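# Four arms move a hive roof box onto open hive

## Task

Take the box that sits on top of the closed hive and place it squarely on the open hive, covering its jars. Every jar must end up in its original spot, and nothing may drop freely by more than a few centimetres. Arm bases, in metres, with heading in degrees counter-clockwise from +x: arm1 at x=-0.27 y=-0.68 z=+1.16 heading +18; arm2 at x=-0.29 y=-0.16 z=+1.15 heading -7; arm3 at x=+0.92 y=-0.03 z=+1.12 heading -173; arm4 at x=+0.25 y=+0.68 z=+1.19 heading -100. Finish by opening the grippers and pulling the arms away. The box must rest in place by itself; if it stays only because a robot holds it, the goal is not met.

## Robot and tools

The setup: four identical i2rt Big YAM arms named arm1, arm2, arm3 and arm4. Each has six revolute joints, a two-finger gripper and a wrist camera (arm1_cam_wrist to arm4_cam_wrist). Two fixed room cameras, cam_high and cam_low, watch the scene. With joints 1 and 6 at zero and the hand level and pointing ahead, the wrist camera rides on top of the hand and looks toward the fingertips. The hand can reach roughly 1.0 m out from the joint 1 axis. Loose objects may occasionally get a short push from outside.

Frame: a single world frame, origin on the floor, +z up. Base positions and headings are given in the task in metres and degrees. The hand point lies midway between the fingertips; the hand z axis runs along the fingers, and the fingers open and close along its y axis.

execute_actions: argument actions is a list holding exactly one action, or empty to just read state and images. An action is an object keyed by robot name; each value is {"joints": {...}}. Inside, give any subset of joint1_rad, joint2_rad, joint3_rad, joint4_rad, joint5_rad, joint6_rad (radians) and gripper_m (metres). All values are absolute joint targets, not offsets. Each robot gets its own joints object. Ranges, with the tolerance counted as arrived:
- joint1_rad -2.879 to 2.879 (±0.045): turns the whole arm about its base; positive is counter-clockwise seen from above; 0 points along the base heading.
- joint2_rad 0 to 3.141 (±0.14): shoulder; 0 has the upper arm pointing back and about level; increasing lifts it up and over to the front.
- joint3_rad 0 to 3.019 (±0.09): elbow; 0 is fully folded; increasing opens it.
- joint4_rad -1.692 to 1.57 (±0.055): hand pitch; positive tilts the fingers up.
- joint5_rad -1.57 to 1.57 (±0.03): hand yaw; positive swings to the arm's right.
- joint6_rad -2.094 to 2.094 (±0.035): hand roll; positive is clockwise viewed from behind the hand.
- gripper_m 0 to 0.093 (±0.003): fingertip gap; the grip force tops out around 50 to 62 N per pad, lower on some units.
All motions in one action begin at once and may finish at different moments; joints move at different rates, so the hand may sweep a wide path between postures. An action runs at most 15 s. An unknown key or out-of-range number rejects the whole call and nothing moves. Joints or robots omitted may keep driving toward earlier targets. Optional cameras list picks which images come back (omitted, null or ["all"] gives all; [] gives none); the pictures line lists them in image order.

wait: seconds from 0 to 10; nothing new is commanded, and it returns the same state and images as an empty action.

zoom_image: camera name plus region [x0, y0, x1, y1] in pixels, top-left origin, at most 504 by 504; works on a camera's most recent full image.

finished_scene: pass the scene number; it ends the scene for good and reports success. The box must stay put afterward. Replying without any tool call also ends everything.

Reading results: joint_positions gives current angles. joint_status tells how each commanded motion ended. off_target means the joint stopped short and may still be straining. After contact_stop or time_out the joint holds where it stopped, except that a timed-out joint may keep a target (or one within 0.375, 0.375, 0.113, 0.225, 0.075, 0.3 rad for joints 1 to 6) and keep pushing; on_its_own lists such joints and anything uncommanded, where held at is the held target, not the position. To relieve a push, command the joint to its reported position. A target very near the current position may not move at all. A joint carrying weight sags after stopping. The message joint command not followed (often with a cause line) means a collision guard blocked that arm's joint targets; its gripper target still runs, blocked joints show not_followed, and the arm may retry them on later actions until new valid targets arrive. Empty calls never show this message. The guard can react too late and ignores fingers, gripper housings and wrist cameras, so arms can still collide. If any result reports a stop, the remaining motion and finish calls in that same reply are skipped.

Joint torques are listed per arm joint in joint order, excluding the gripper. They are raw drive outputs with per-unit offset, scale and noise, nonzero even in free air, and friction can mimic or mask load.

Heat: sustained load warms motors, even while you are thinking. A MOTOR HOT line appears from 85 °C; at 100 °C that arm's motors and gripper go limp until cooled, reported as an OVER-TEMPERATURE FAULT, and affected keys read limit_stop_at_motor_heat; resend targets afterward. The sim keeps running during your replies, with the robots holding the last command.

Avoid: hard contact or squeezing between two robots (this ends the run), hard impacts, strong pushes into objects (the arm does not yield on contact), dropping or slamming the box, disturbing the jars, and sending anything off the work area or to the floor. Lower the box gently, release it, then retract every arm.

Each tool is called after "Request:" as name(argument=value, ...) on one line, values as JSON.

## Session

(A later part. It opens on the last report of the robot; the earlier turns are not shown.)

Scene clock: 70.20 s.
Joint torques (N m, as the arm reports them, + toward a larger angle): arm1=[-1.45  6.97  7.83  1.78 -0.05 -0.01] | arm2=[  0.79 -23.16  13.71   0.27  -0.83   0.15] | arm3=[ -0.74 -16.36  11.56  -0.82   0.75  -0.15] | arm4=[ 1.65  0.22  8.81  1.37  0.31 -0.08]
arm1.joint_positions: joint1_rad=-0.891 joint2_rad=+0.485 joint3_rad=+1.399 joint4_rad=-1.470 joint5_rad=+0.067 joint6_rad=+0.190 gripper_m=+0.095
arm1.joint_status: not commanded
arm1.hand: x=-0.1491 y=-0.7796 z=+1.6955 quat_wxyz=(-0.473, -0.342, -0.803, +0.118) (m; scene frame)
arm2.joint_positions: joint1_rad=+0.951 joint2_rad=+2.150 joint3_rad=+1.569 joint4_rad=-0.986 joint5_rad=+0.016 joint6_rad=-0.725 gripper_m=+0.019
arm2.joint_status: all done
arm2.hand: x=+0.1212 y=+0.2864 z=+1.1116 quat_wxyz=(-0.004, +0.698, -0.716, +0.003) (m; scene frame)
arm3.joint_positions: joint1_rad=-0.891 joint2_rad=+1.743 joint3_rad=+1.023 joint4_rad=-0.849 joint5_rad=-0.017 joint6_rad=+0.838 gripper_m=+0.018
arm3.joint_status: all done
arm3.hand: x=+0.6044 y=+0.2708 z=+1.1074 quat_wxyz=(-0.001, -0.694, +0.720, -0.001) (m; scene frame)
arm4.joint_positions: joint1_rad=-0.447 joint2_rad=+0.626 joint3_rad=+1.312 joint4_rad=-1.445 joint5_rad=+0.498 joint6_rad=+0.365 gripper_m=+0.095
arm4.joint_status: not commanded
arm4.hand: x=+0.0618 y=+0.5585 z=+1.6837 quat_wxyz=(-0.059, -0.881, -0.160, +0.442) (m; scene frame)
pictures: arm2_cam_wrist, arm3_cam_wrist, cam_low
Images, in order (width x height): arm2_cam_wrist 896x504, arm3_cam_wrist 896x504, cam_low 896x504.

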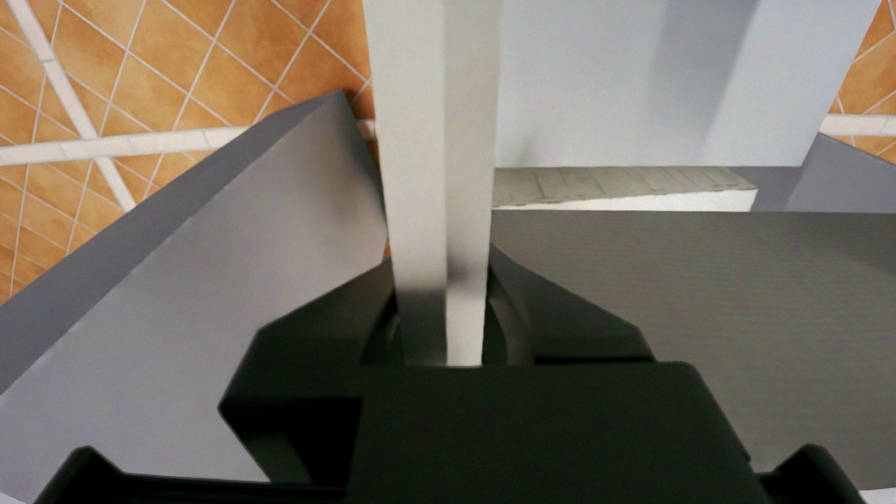

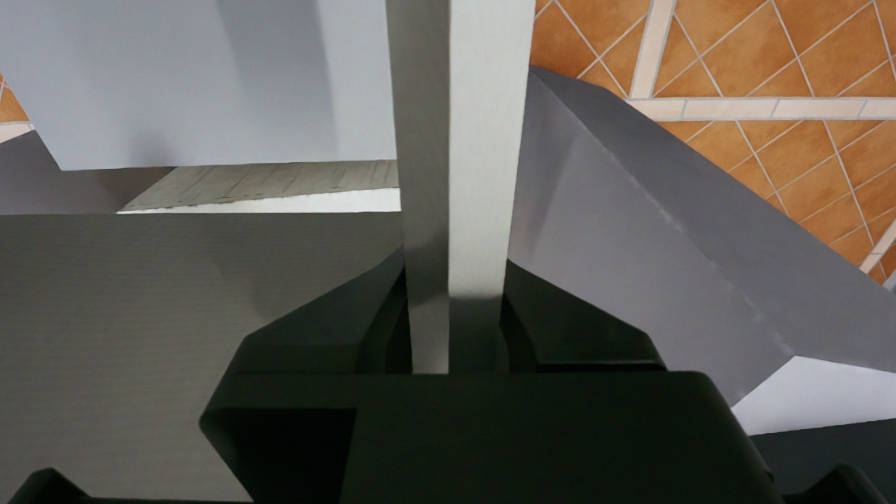

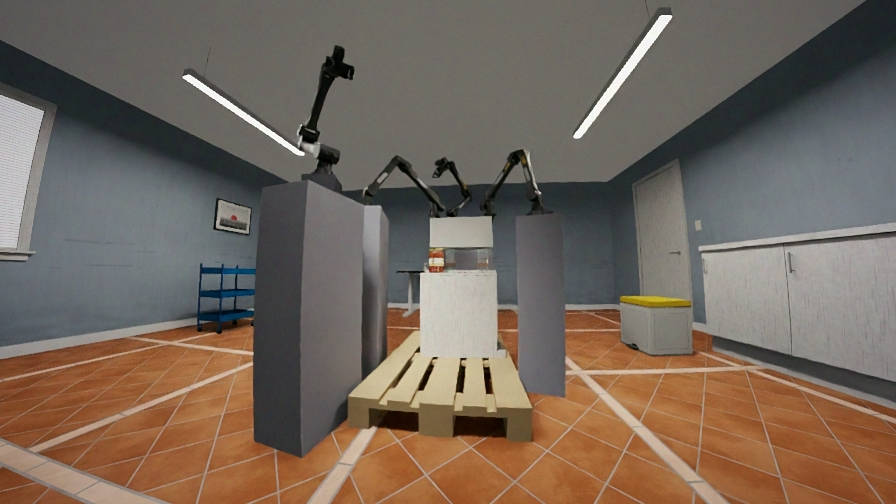

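Request:
zoom_image(camera="cam_low", region=[400, 190, 520, 290])

Region (400, 190, 520, 290) of cam_low's 896x504 image, scaled by 4.200, with more detail than that image has.

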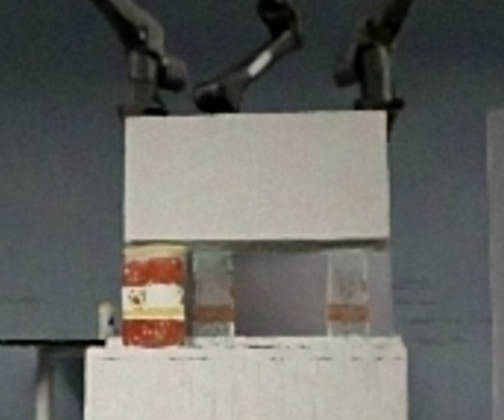

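Request:
execute_actions(actions=[{"arm2":{"joints":{"joint1_rad":0.816,"joint2_rad":1.876,"joint3_rad":1.325,"joint4_rad":-0.895,"joint6_rad":-0.876}},"arm3":{"joints":{"joint1_rad":-0.685,"joint2_rad":1.542,"joint3_rad":0.925,"joint4_rad":-0.875,"joint6_rad":1.016}}}], cameras=["arm2_cam_wrist","arm3_cam_wrist","cam_low"])

Scene clock: 79.53 s.
Joint torques (N m, as the arm reports them, + toward a larger angle): arm1=[-1.72  7.19  7.64  1.81 -0.04 -0.03] | arm2=[  0.95 -21.15  11.81   0.32  -1.04   0.24] | arm3=[ -0.52 -14.92  10.94  -0.4    0.74  -0.16] | arm4=[ 1.7   0.28  8.84  1.33  0.31 -0.08]
arm1.joint_positions: joint1_rad=-0.891 joint2_rad=+0.485 joint3_rad=+1.399 joint4_rad=-1.470 joint5_rad=+0.067 joint6_rad=+0.190 gripper_m=+0.095
arm1.joint_status: not commanded
arm1.hand: x=-0.1491 y=-0.7796 z=+1.6955 quat_wxyz=(-0.473, -0.342, -0.803, +0.118) (m; scene frame)
arm2.joint_positions: joint1_rad=+0.804 joint2_rad=+1.980 joint3_rad=+1.282 joint4_rad=-0.882 joint5_rad=+0.021 joint6_rad=-0.891 gripper_m=+0.019
arm2.joint_status: all done
arm2.hand: x=+0.1187 y=+0.1694 z=+1.1155 quat_wxyz=(+0.003, +0.705, -0.709, +0.005) (m; scene frame)
arm3.joint_positions: joint1_rad=-0.681 joint2_rad=+1.600 joint3_rad=+0.865 joint4_rad=-0.862 joint5_rad=-0.017 joint6_rad=+1.032 gripper_m=+0.018
arm3.joint_status: all done
arm3.hand: x=+0.6015 y=+0.1638 z=+1.1174 quat_wxyz=(+0.002, -0.699, +0.715, -0.017) (m; scene frame)
arm4.joint_positions: joint1_rad=-0.447 joint2_rad=+0.626 joint3_rad=+1.312 joint4_rad=-1.445 joint5_rad=+0.498 joint6_rad=+0.365 gripper_m=+0.095
arm4.joint_status: not commanded
arm4.hand: x=+0.0618 y=+0.5585 z=+1.6837 quat_wxyz=(-0.059, -0.881, -0.160, +0.442) (m; scene frame)
pictures: arm2_cam_wrist, arm3_cam_wrist, cam_low
Images, in order (width x height): arm2_cam_wrist 896x504, arm3_cam_wrist 896x504, cam_low 896x504.

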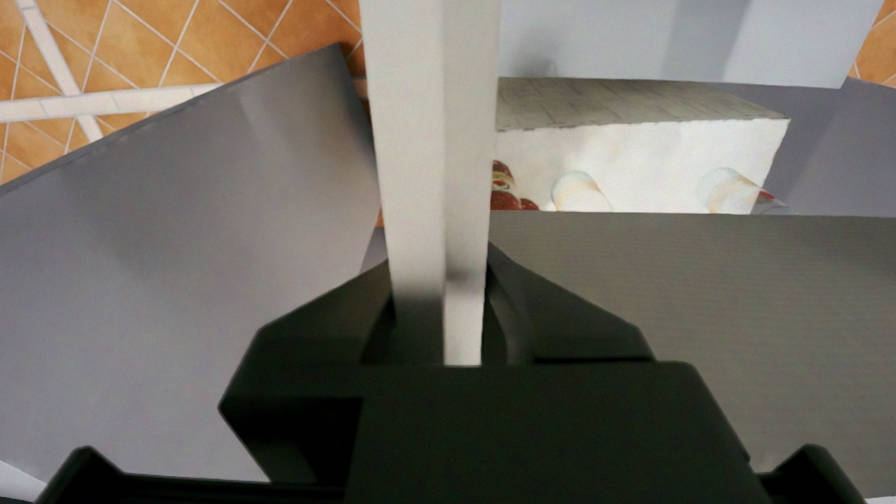

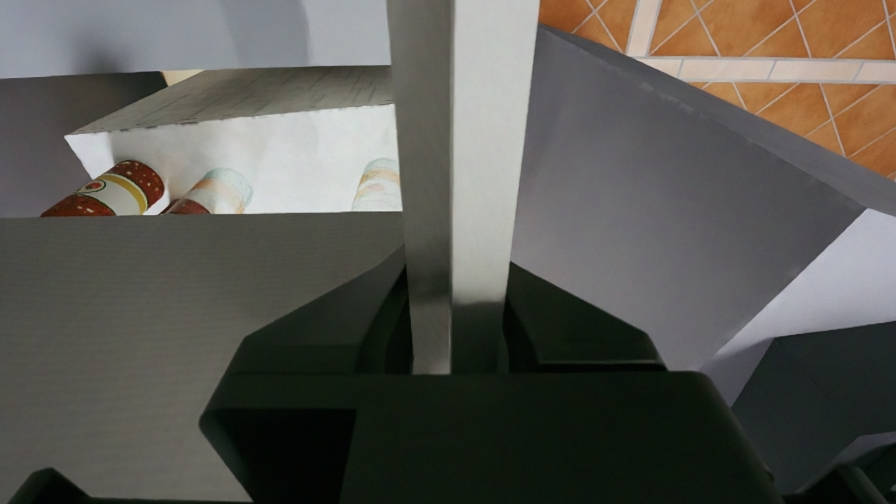

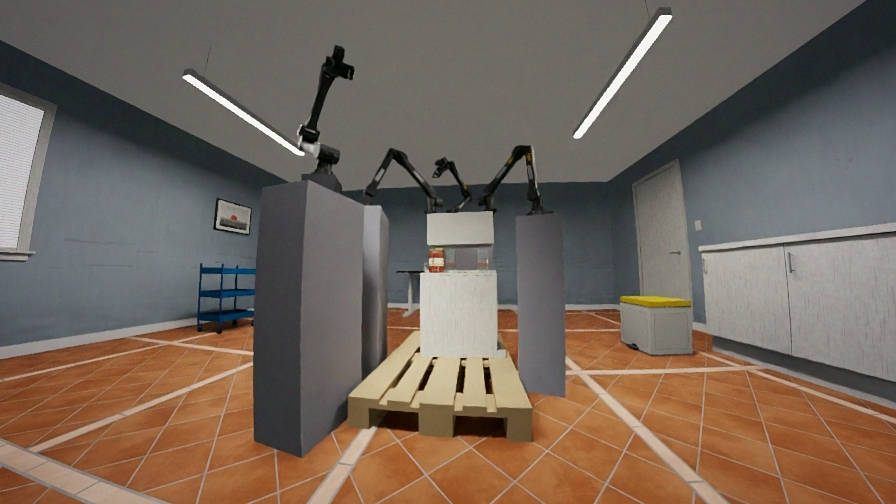

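Request:
execute_actions(actions=[{"arm2":{"joints":{"joint1_rad":0.633,"joint2_rad":1.738,"joint3_rad":1.098,"joint4_rad":-0.80,"joint6_rad":-1.08}},"arm3":{"joints":{"joint1_rad":-0.422,"joint2_rad":1.463,"joint3_rad":0.842,"joint4_rad":-0.84,"joint6_rad":1.245}}}], cameras=["arm2_cam_wrist","arm3_cam_wrist","cam_low"])

Scene clock: 88.13 s.
Joint torques (N m, as the arm reports them, + toward a larger angle): arm1=[-1.44  7.    7.78  1.91 -0.04 -0.03] | arm2=[  0.41 -17.95  11.94   0.49  -0.69   0.24] | arm3=[ -0.43 -13.51  11.21  -0.09   0.42  -0.19] | arm4=[ 1.76  0.22  8.84  1.37  0.31 -0.08]
arm1.joint_positions: joint1_rad=-0.891 joint2_rad=+0.485 joint3_rad=+1.399 joint4_rad=-1.470 joint5_rad=+0.067 joint6_rad=+0.190 gripper_m=+0.095
arm1.joint_status: not commanded
arm1.hand: x=-0.1491 y=-0.7796 z=+1.6955 quat_wxyz=(-0.473, -0.342, -0.803, +0.118) (m; scene frame)
arm2.joint_positions: joint1_rad=+0.627 joint2_rad=+1.829 joint3_rad=+1.047 joint4_rad=-0.793 joint5_rad=+0.012 joint6_rad=-1.094 gripper_m=+0.019
arm2.joint_status: all done
arm2.hand: x=+0.1062 y=+0.0591 z=+1.1191 quat_wxyz=(+0.001, +0.714, -0.700, +0.000) (m; scene frame)
arm3.joint_positions: joint1_rad=-0.421 joint2_rad=+1.521 joint3_rad=+0.777 joint4_rad=-0.834 joint5_rad=-0.008 joint6_rad=+1.264 gripper_m=+0.018
arm3.joint_status: all done
arm3.hand: x=+0.5877 y=+0.0679 z=+1.1193 quat_wxyz=(+0.005, -0.709, +0.705, -0.007) (m; scene frame)
arm4.joint_positions: joint1_rad=-0.447 joint2_rad=+0.626 joint3_rad=+1.312 joint4_rad=-1.445 joint5_rad=+0.498 joint6_rad=+0.365 gripper_m=+0.095
arm4.joint_status: not commanded
arm4.hand: x=+0.0618 y=+0.5585 z=+1.6837 quat_wxyz=(-0.059, -0.881, -0.160, +0.442) (m; scene frame)
pictures: arm2_cam_wrist, arm3_cam_wrist, cam_low
Images, in order (width x height): arm2_cam_wrist 896x504, arm3_cam_wrist 896x504, cam_low 896x504.

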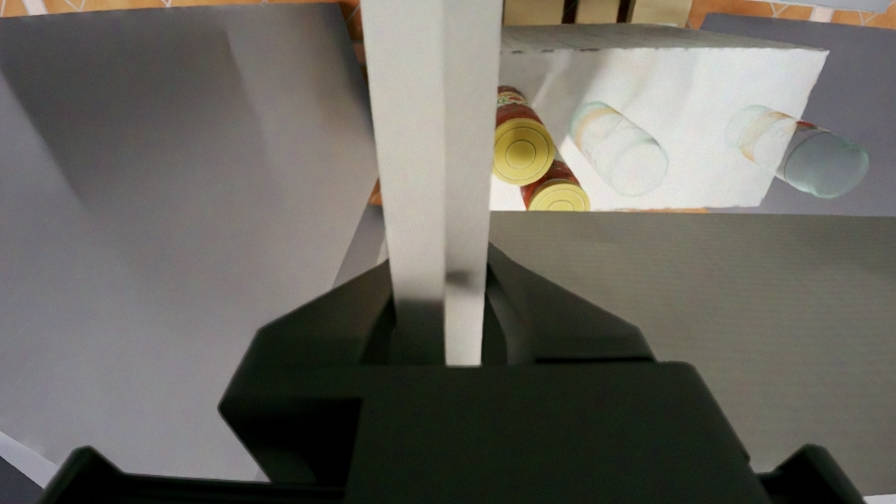

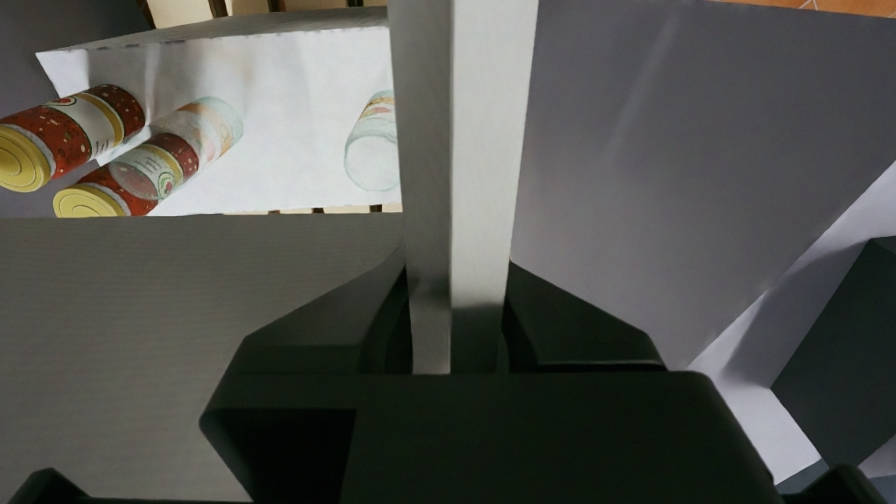

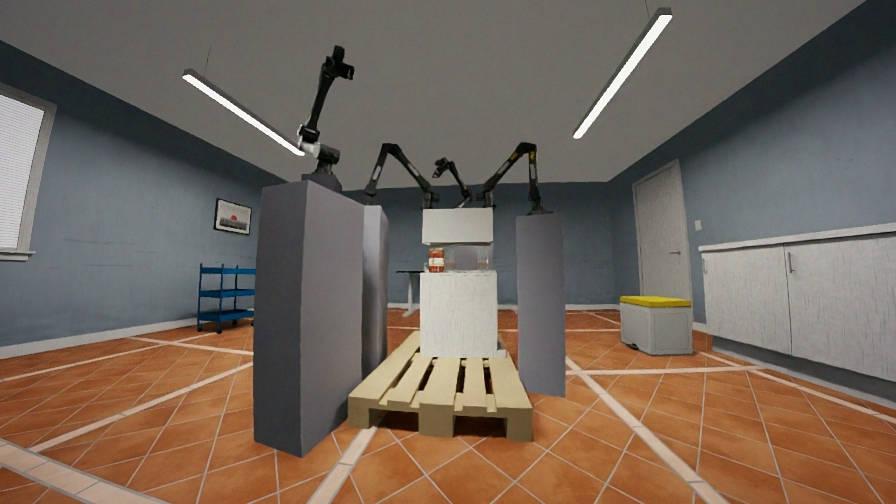

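Request:
execute_actions(actions=[{"arm2":{"joints":{"joint1_rad":0.414,"joint2_rad":1.65,"joint3_rad":0.954,"joint4_rad":-0.745,"joint6_rad":-1.335}},"arm3":{"joints":{"joint1_rad":-0.164,"joint2_rad":1.452,"joint3_rad":0.831,"joint4_rad":-0.832,"joint6_rad":1.462}}}], cameras=["arm2_cam_wrist","arm3_cam_wrist","cam_low","cam_high"])

Scene clock: 109.50 s.
Joint torques (N m, as the arm reports them, + toward a larger angle): arm1=[-1.27  6.41  7.75  1.76 -0.07 -0.03] | arm2=[  0.48 -16.5   11.48   0.88  -0.49   0.18] | arm3=[  0.12 -13.68  11.21   0.     0.19  -0.26] | arm4=[ 1.74  0.16  8.84  1.35  0.31 -0.08]
arm1.joint_positions: joint1_rad=-0.891 joint2_rad=+0.485 joint3_rad=+1.399 joint4_rad=-1.470 joint5_rad=+0.067 joint6_rad=+0.190 gripper_m=+0.095
arm1.joint_status: not commanded
arm1.hand: x=-0.1491 y=-0.7796 z=+1.6955 quat_wxyz=(-0.473, -0.342, -0.803, +0.118) (m; scene frame)
arm2.joint_positions: joint1_rad=+0.409 joint2_rad=+1.738 joint3_rad=+0.904 joint4_rad=-0.746 joint5_rad=+0.008 joint6_rad=-1.345 gripper_m=+0.019
arm2.joint_status: all done
arm2.hand: x=+0.0965 y=-0.0449 z=+1.1176 quat_wxyz=(+0.004, +0.726, -0.688, -0.004) (m; scene frame)
arm3.joint_positions: joint1_rad=-0.165 joint2_rad=+1.513 joint3_rad=+0.766 joint4_rad=-0.829 joint5_rad=-0.003 joint6_rad=+1.488 gripper_m=+0.018
arm3.joint_status: all done
arm3.hand: x=+0.5761 y=-0.0194 z=+1.1179 quat_wxyz=(+0.008, -0.721, +0.693, -0.005) (m; scene frame)
arm4.joint_positions: joint1_rad=-0.447 joint2_rad=+0.626 joint3_rad=+1.312 joint4_rad=-1.445 joint5_rad=+0.498 joint6_rad=+0.365 gripper_m=+0.095
arm4.joint_status: not commanded
arm4.hand: x=+0.0618 y=+0.5585 z=+1.6837 quat_wxyz=(-0.059, -0.881, -0.160, +0.442) (m; scene frame)
pictures: arm2_cam_wrist, arm3_cam_wrist, cam_high, cam_low
Images, in order (width x height): arm2_cam_wrist 896x504, arm3_cam_wrist 896x504, cam_high 896x504, cam_low 896x504.

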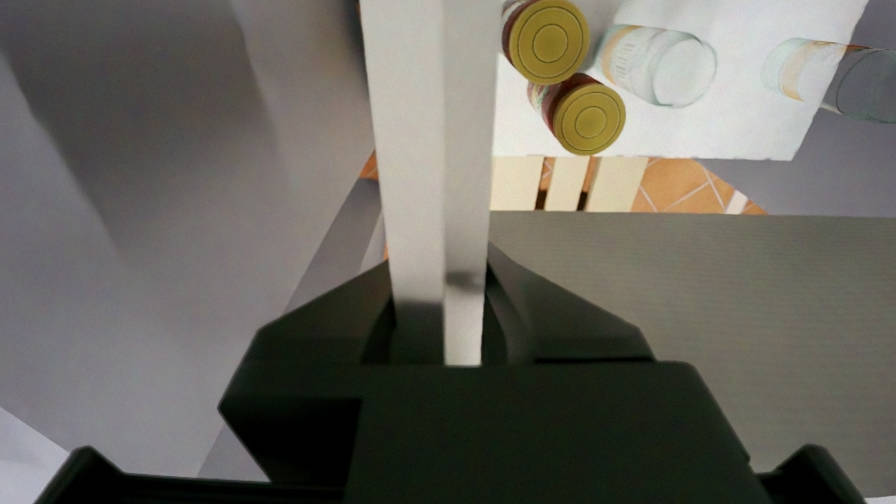

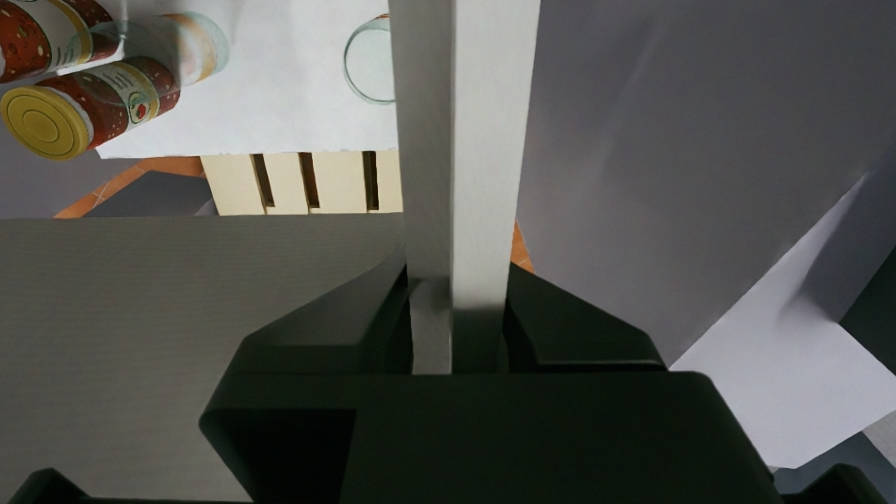

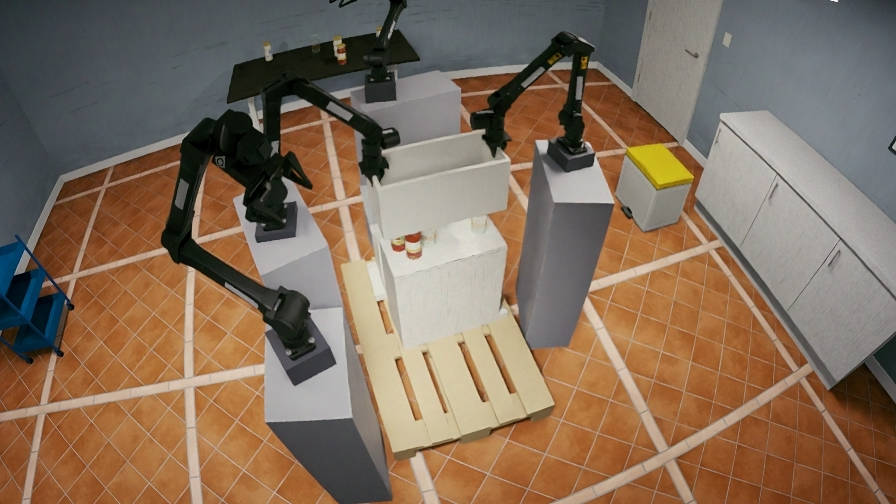

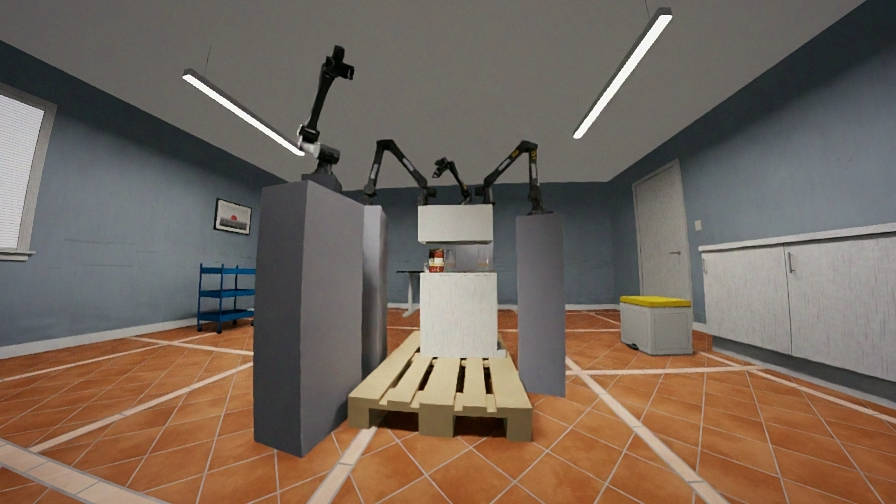

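Request:
zoom_image(camera="arm3_cam_wrist", region=[280, 0, 560, 240])

Request:
zoom_image(camera="arm2_cam_wrist", region=[600, 0, 896, 240])

Request:
zoom_image(camera="cam_low", region=[400, 190, 520, 290])

Region (280, 0, 560, 240) of arm3_cam_wrist's 896x504 image, scaled by 1.800, with more detail than that image has; it fills the top 432 rows of this view, and the rest is white.

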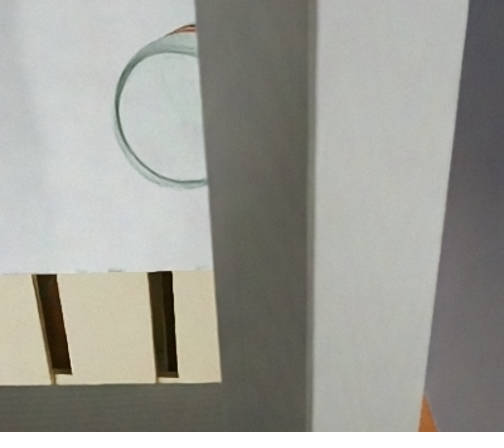

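Region (600, 0, 896, 240) of arm2_cam_wrist's 896x504 image, scaled by 1.703, with more detail than that image has; it fills the top 409 rows of this view, and the rest is white.

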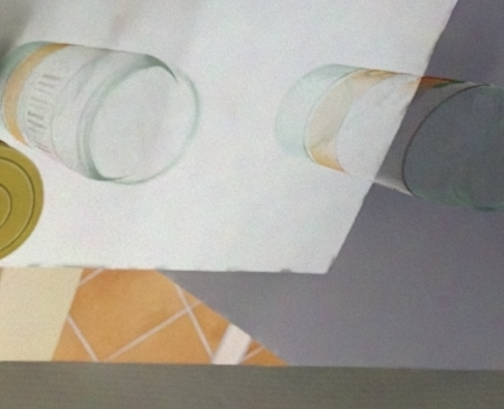

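Region (400, 190, 520, 290) of cam_low's 896x504 image, scaled by 4.200, with more detail than that image has.

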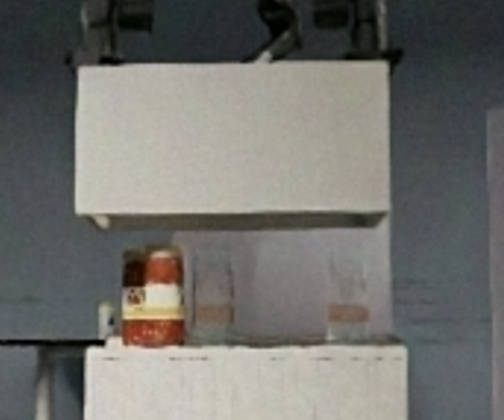

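Request:
execute_actions(actions=[{"arm2":{"joints":{"joint1_rad":0.397,"joint2_rad":1.718,"joint3_rad":0.931,"joint4_rad":-0.643,"joint6_rad":-1.355}},"arm3":{"joints":{"joint1_rad":-0.151,"joint2_rad":1.502,"joint3_rad":0.772,"joint4_rad":-0.705,"joint6_rad":1.472}}}], cameras=["arm2_cam_wrist","arm3_cam_wrist","cam_low","cam_high"])

Scene clock: 122.23 s.
Joint torques (N m, as the arm reports them, + toward a larger angle): arm1=[-2.08  6.89  7.78  1.88 -0.05 -0.02] | arm2=[ -0.81 -15.87   9.57   1.77  -0.51  -0.01] | arm3=[  0.65 -12.58   9.64   1.2    0.2   -0.17] | arm4=[ 1.69  0.24  8.83  1.36  0.31 -0.08]
arm1.joint_positions: joint1_rad=-0.891 joint2_rad=+0.485 joint3_rad=+1.399 joint4_rad=-1.470 joint5_rad=+0.067 joint6_rad=+0.190 gripper_m=+0.095
arm1.joint_status: not commanded
arm1.hand: x=-0.1491 y=-0.7796 z=+1.6955 quat_wxyz=(-0.473, -0.342, -0.803, +0.118) (m; scene frame)
arm2.joint_positions: joint1_rad=+0.406 joint2_rad=+1.792 joint3_rad=+0.896 joint4_rad=-0.666 joint5_rad=+0.008 joint6_rad=-1.345 gripper_m=+0.019
arm2.joint_status: all done
arm2.hand: x=+0.1023 y=-0.0441 z=+1.0945 quat_wxyz=(-0.004, +0.725, -0.689, +0.000) (m; scene frame)
arm3.joint_positions: joint1_rad=-0.164 joint2_rad=+1.548 joint3_rad=+0.722 joint4_rad=-0.730 joint5_rad=-0.003 joint6_rad=+1.488 gripper_m=+0.018
arm3.joint_status: all done
arm3.hand: x=+0.5796 y=-0.0199 z=+1.0948 quat_wxyz=(+0.001, -0.721, +0.693, +0.003) (m; scene frame)
arm4.joint_positions: joint1_rad=-0.447 joint2_rad=+0.626 joint3_rad=+1.312 joint4_rad=-1.445 joint5_rad=+0.498 joint6_rad=+0.365 gripper_m=+0.095
arm4.joint_status: not commanded
arm4.hand: x=+0.0618 y=+0.5585 z=+1.6837 quat_wxyz=(-0.059, -0.881, -0.160, +0.442) (m; scene frame)
pictures: arm2_cam_wrist, arm3_cam_wrist, cam_high, cam_low
Images, in order (width x height): arm2_cam_wrist 896x504, arm3_cam_wrist 896x504, cam_high 896x504, cam_low 896x504.

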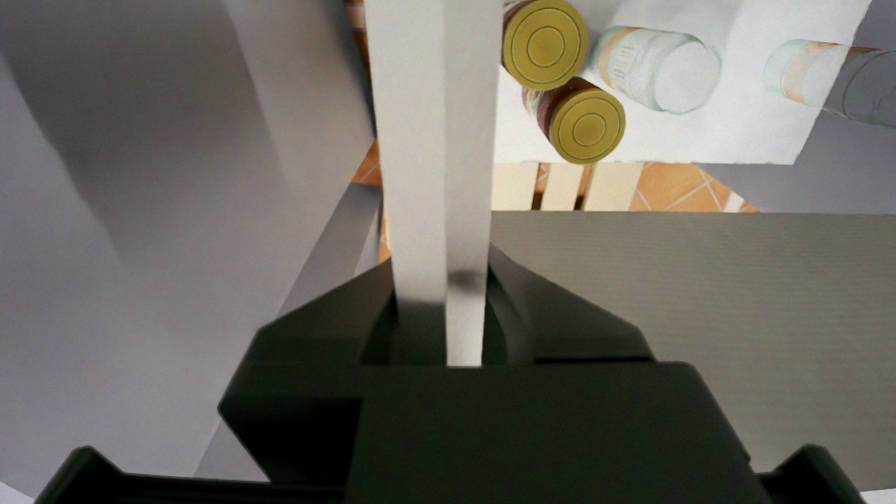

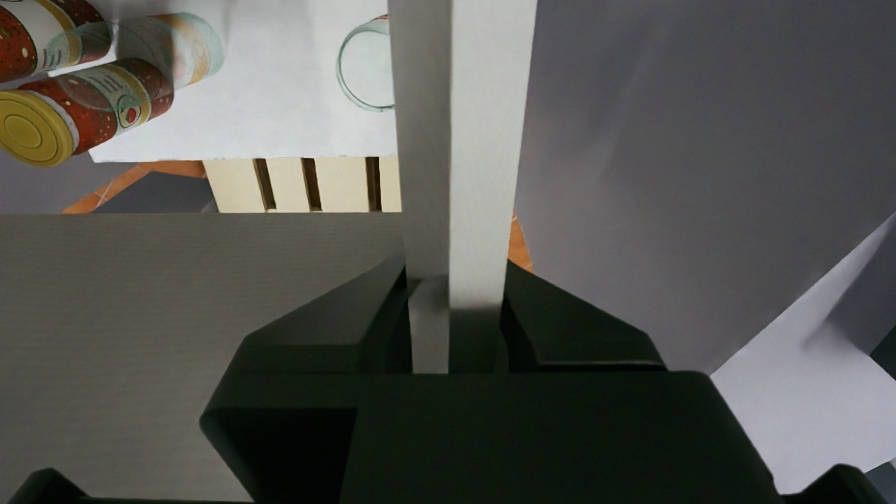

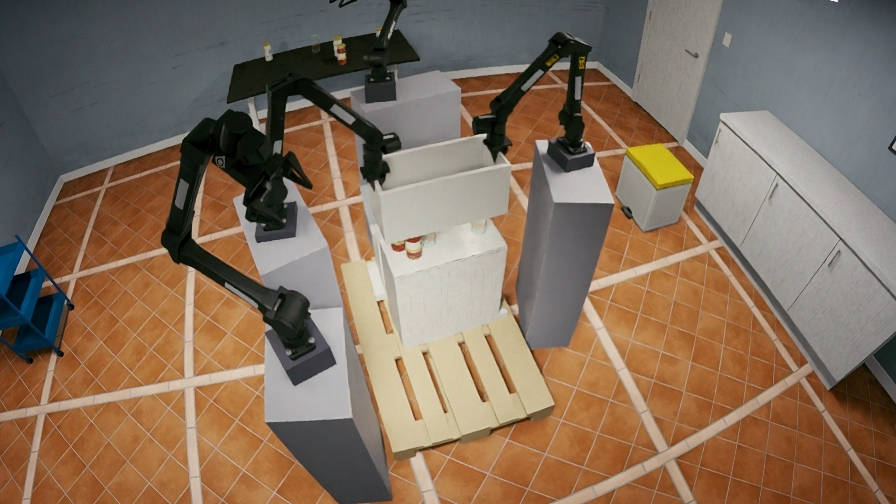

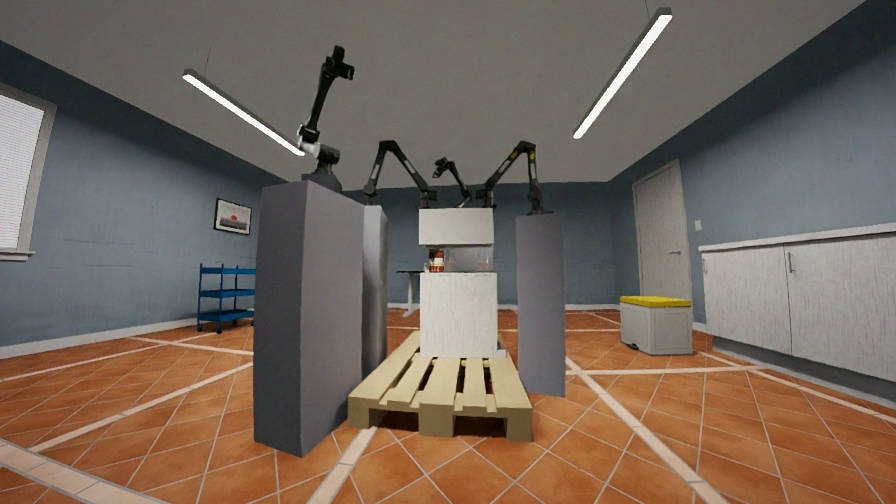

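Request:
zoom_image(camera="cam_low", region=[400, 190, 520, 290])

Region (400, 190, 520, 290) of cam_low's 896x504 image, scaled by 4.200, with more detail than that image has.

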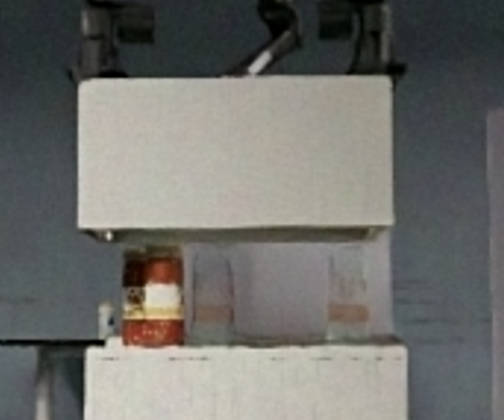

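Request:
execute_actions(actions=[{"arm2":{"joints":{"joint1_rad":0.378,"joint2_rad":1.886,"joint3_rad":0.904,"joint4_rad":-0.465,"joint6_rad":-1.378}},"arm3":{"joints":{"joint1_rad":-0.150,"joint2_rad":1.689,"joint3_rad":0.717,"joint4_rad":-0.478,"joint6_rad":1.46}}}], cameras=["arm2_cam_wrist","arm3_cam_wrist","cam_low"])

Scene clock: 136.77 s.
Joint torques (N m, as the arm reports them, + toward a larger angle): arm1=[-1.41  6.99  7.83  1.82 -0.07 -0.03] | arm2=[ -0.55 -16.88   7.06   1.21  -0.46   0.06] | arm3=[  0.43 -14.74   6.59   0.79   0.21  -0.25] | arm4=[ 1.71  0.27  8.81  1.38  0.31 -0.08]
arm1.joint_positions: joint1_rad=-0.891 joint2_rad=+0.485 joint3_rad=+1.399 joint4_rad=-1.470 joint5_rad=+0.067 joint6_rad=+0.190 gripper_m=+0.095
arm1.joint_status: not commanded
arm1.hand: x=-0.1491 y=-0.7796 z=+1.6955 quat_wxyz=(-0.473, -0.342, -0.803, +0.118) (m; scene frame)
arm2.joint_positions: joint1_rad=+0.386 joint2_rad=+1.973 joint3_rad=+0.881 joint4_rad=-0.474 joint5_rad=+0.007 joint6_rad=-1.375 gripper_m=+0.019
arm2.joint_status: all done
arm2.hand: x=+0.1018 y=-0.0519 z=+1.0211 quat_wxyz=(-0.003, +0.728, -0.686, -0.001) (m; scene frame)
arm3.joint_positions: joint1_rad=-0.157 joint2_rad=+1.750 joint3_rad=+0.687 joint4_rad=-0.493 joint5_rad=-0.003 joint6_rad=+1.485 gripper_m=+0.018
arm3.joint_status: all done
arm3.hand: x=+0.5790 y=-0.0215 z=+1.0220 quat_wxyz=(+0.002, -0.724, +0.689, +0.002) (m; scene frame)
arm4.joint_positions: joint1_rad=-0.447 joint2_rad=+0.626 joint3_rad=+1.312 joint4_rad=-1.445 joint5_rad=+0.498 joint6_rad=+0.365 gripper_m=+0.095
arm4.joint_status: not commanded
arm4.hand: x=+0.0618 y=+0.5585 z=+1.6837 quat_wxyz=(-0.059, -0.881, -0.160, +0.442) (m; scene frame)
pictures: arm2_cam_wrist, arm3_cam_wrist, cam_low
Images, in order (width x height): arm2_cam_wrist 896x504, arm3_cam_wrist 896x504, cam_low 896x504.

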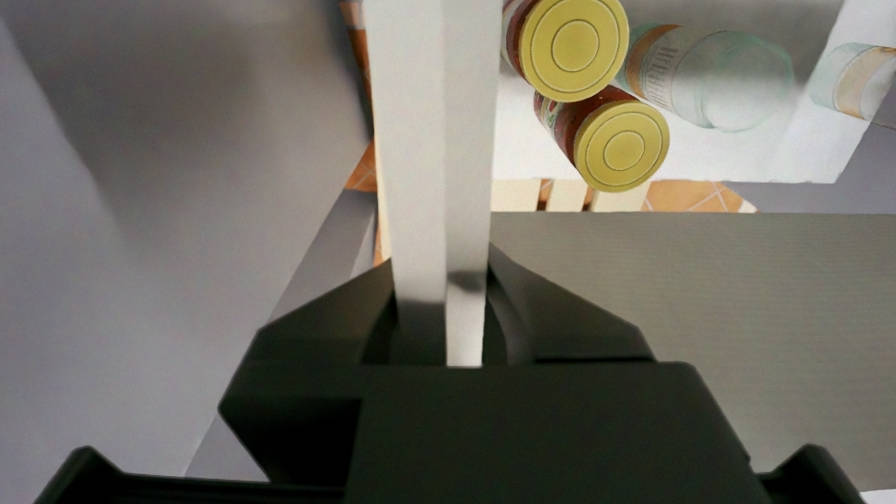

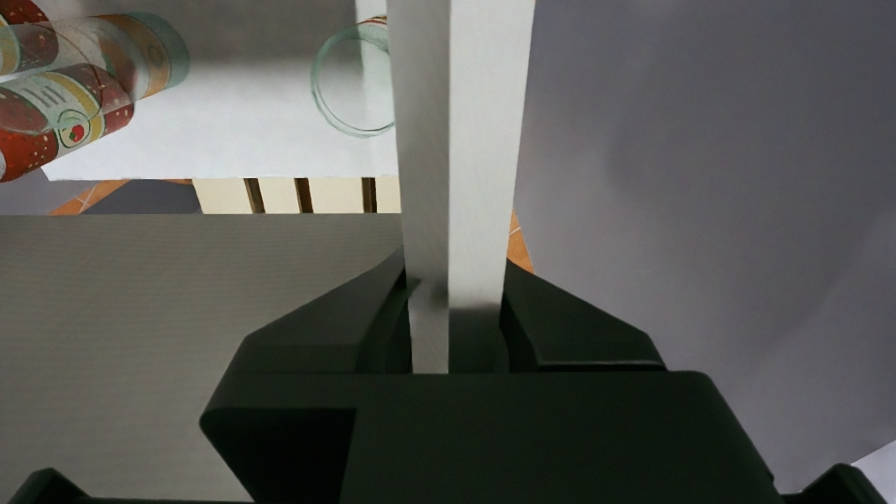

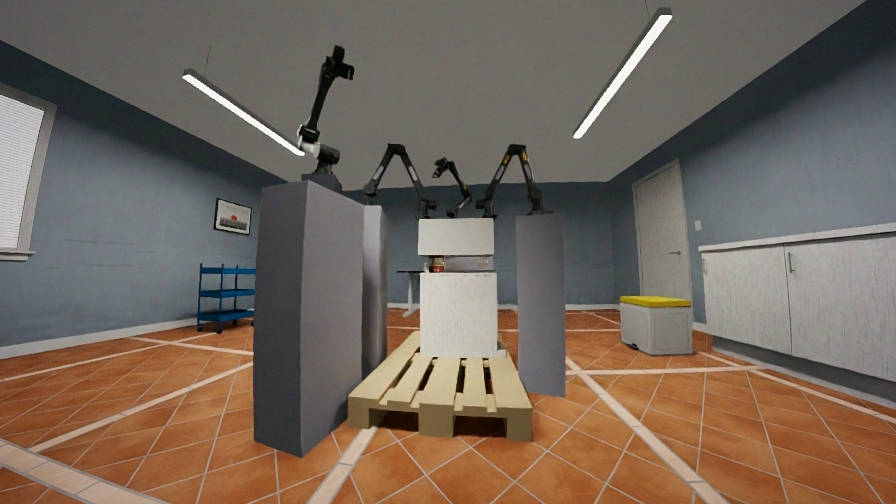

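Request:
execute_actions(actions=[{"arm2":{"joints":{"joint2_rad":2.062,"joint3_rad":0.931,"joint4_rad":-0.312}},"arm3":{"joints":{"joint2_rad":1.893,"joint3_rad":0.705,"joint4_rad":-0.27}}}], cameras=["arm2_cam_wrist","arm3_cam_wrist","cam_low","cam_high"])

Request:
zoom_image(camera="cam_low", region=[400, 200, 520, 300])

Request:
zoom_image(camera="cam_high", region=[350, 120, 530, 320])

Scene clock: 139.93 s.
Joint torques (N m, as the arm reports them, + toward a larger angle): arm1=[-1.38  6.41  7.8   1.85 -0.05 -0.03] | arm2=[ -0.81 -16.57   6.7    1.12  -0.47   0.07] | arm3=[  0.31 -15.08   4.44   0.59   0.21  -0.26] | arm4=[ 1.7   0.22  8.83  1.34  0.31 -0.08]
arm1.joint_positions: joint1_rad=-0.891 joint2_rad=+0.485 joint3_rad=+1.399 joint4_rad=-1.470 joint5_rad=+0.067 joint6_rad=+0.190 gripper_m=+0.095
arm1.joint_status: not commanded
arm1.hand: x=-0.1491 y=-0.7796 z=+1.6955 quat_wxyz=(-0.473, -0.342, -0.803, +0.118) (m; scene frame)
arm2.joint_positions: joint1_rad=+0.386 joint2_rad=+2.139 joint3_rad=+0.897 joint4_rad=-0.317 joint5_rad=+0.006 joint6_rad=-1.375 gripper_m=+0.019
arm2.joint_status: all done
arm2.hand: x=+0.1012 y=-0.0514 z=+0.9594 quat_wxyz=(-0.006, +0.728, -0.686, +0.001) (m; scene frame)
arm3.joint_positions: joint1_rad=-0.157 joint2_rad=+1.947 joint3_rad=+0.683 joint4_rad=-0.279 joint5_rad=-0.003 joint6_rad=+1.485 gripper_m=+0.018
arm3.joint_status: all done
arm3.hand: x=+0.5788 y=-0.0211 z=+0.9586 quat_wxyz=(-0.003, -0.725, +0.689, +0.007) (m; scene frame)
arm4.joint_positions: joint1_rad=-0.447 joint2_rad=+0.626 joint3_rad=+1.312 joint4_rad=-1.445 joint5_rad=+0.498 joint6_rad=+0.365 gripper_m=+0.095
arm4.joint_status: not commanded
arm4.hand: x=+0.0618 y=+0.5585 z=+1.6837 quat_wxyz=(-0.059, -0.881, -0.160, +0.442) (m; scene frame)
pictures: arm2_cam_wrist, arm3_cam_wrist, cam_high, cam_low
Images, in order (width x height): arm2_cam_wrist 896x504, arm3_cam_wrist 896x504, cam_high 896x504, cam_low 896x504.

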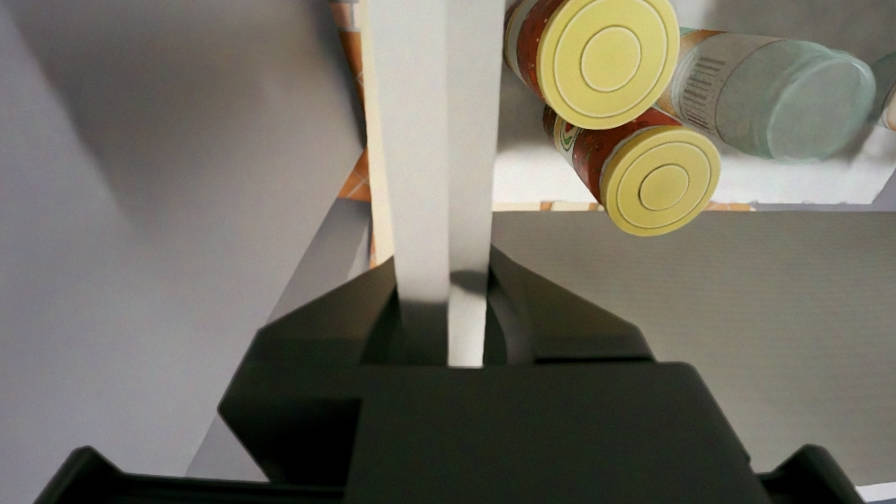

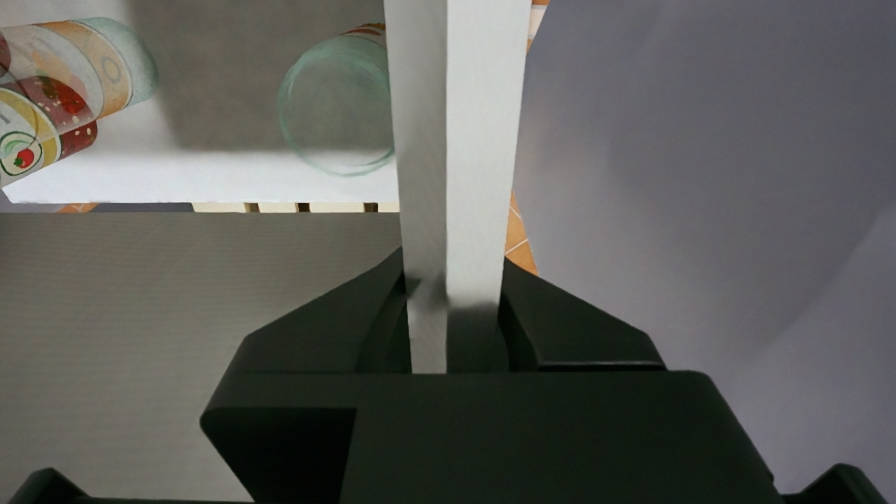

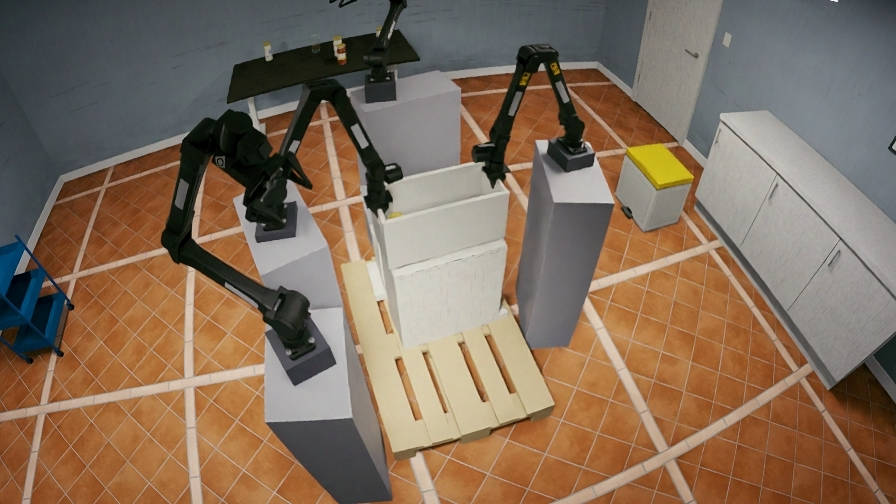

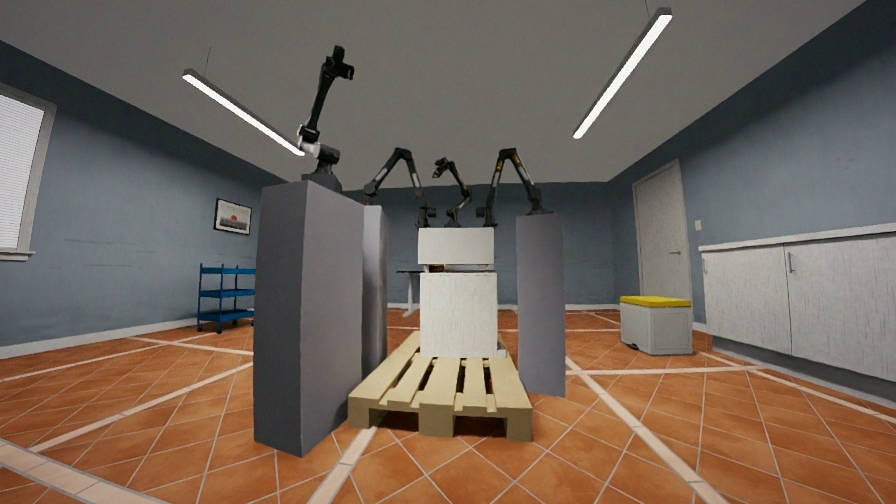

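Region (400, 200, 520, 300) of cam_low's 896x504 image, scaled by 4.200, with more detail than that image has.

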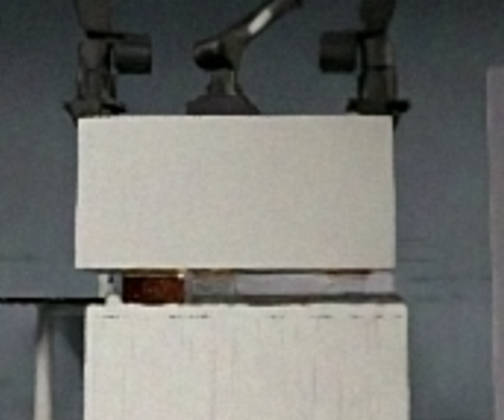

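Region (350, 120, 530, 320) of cam_high's 896x504 image, scaled by 2.520, with more detail than that image has; it fills the left 454 columns of this view, and the rest is white.

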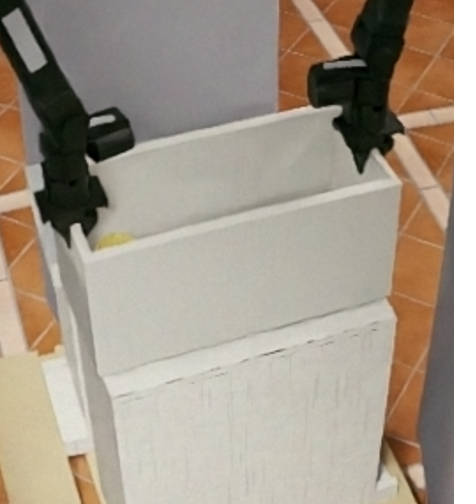

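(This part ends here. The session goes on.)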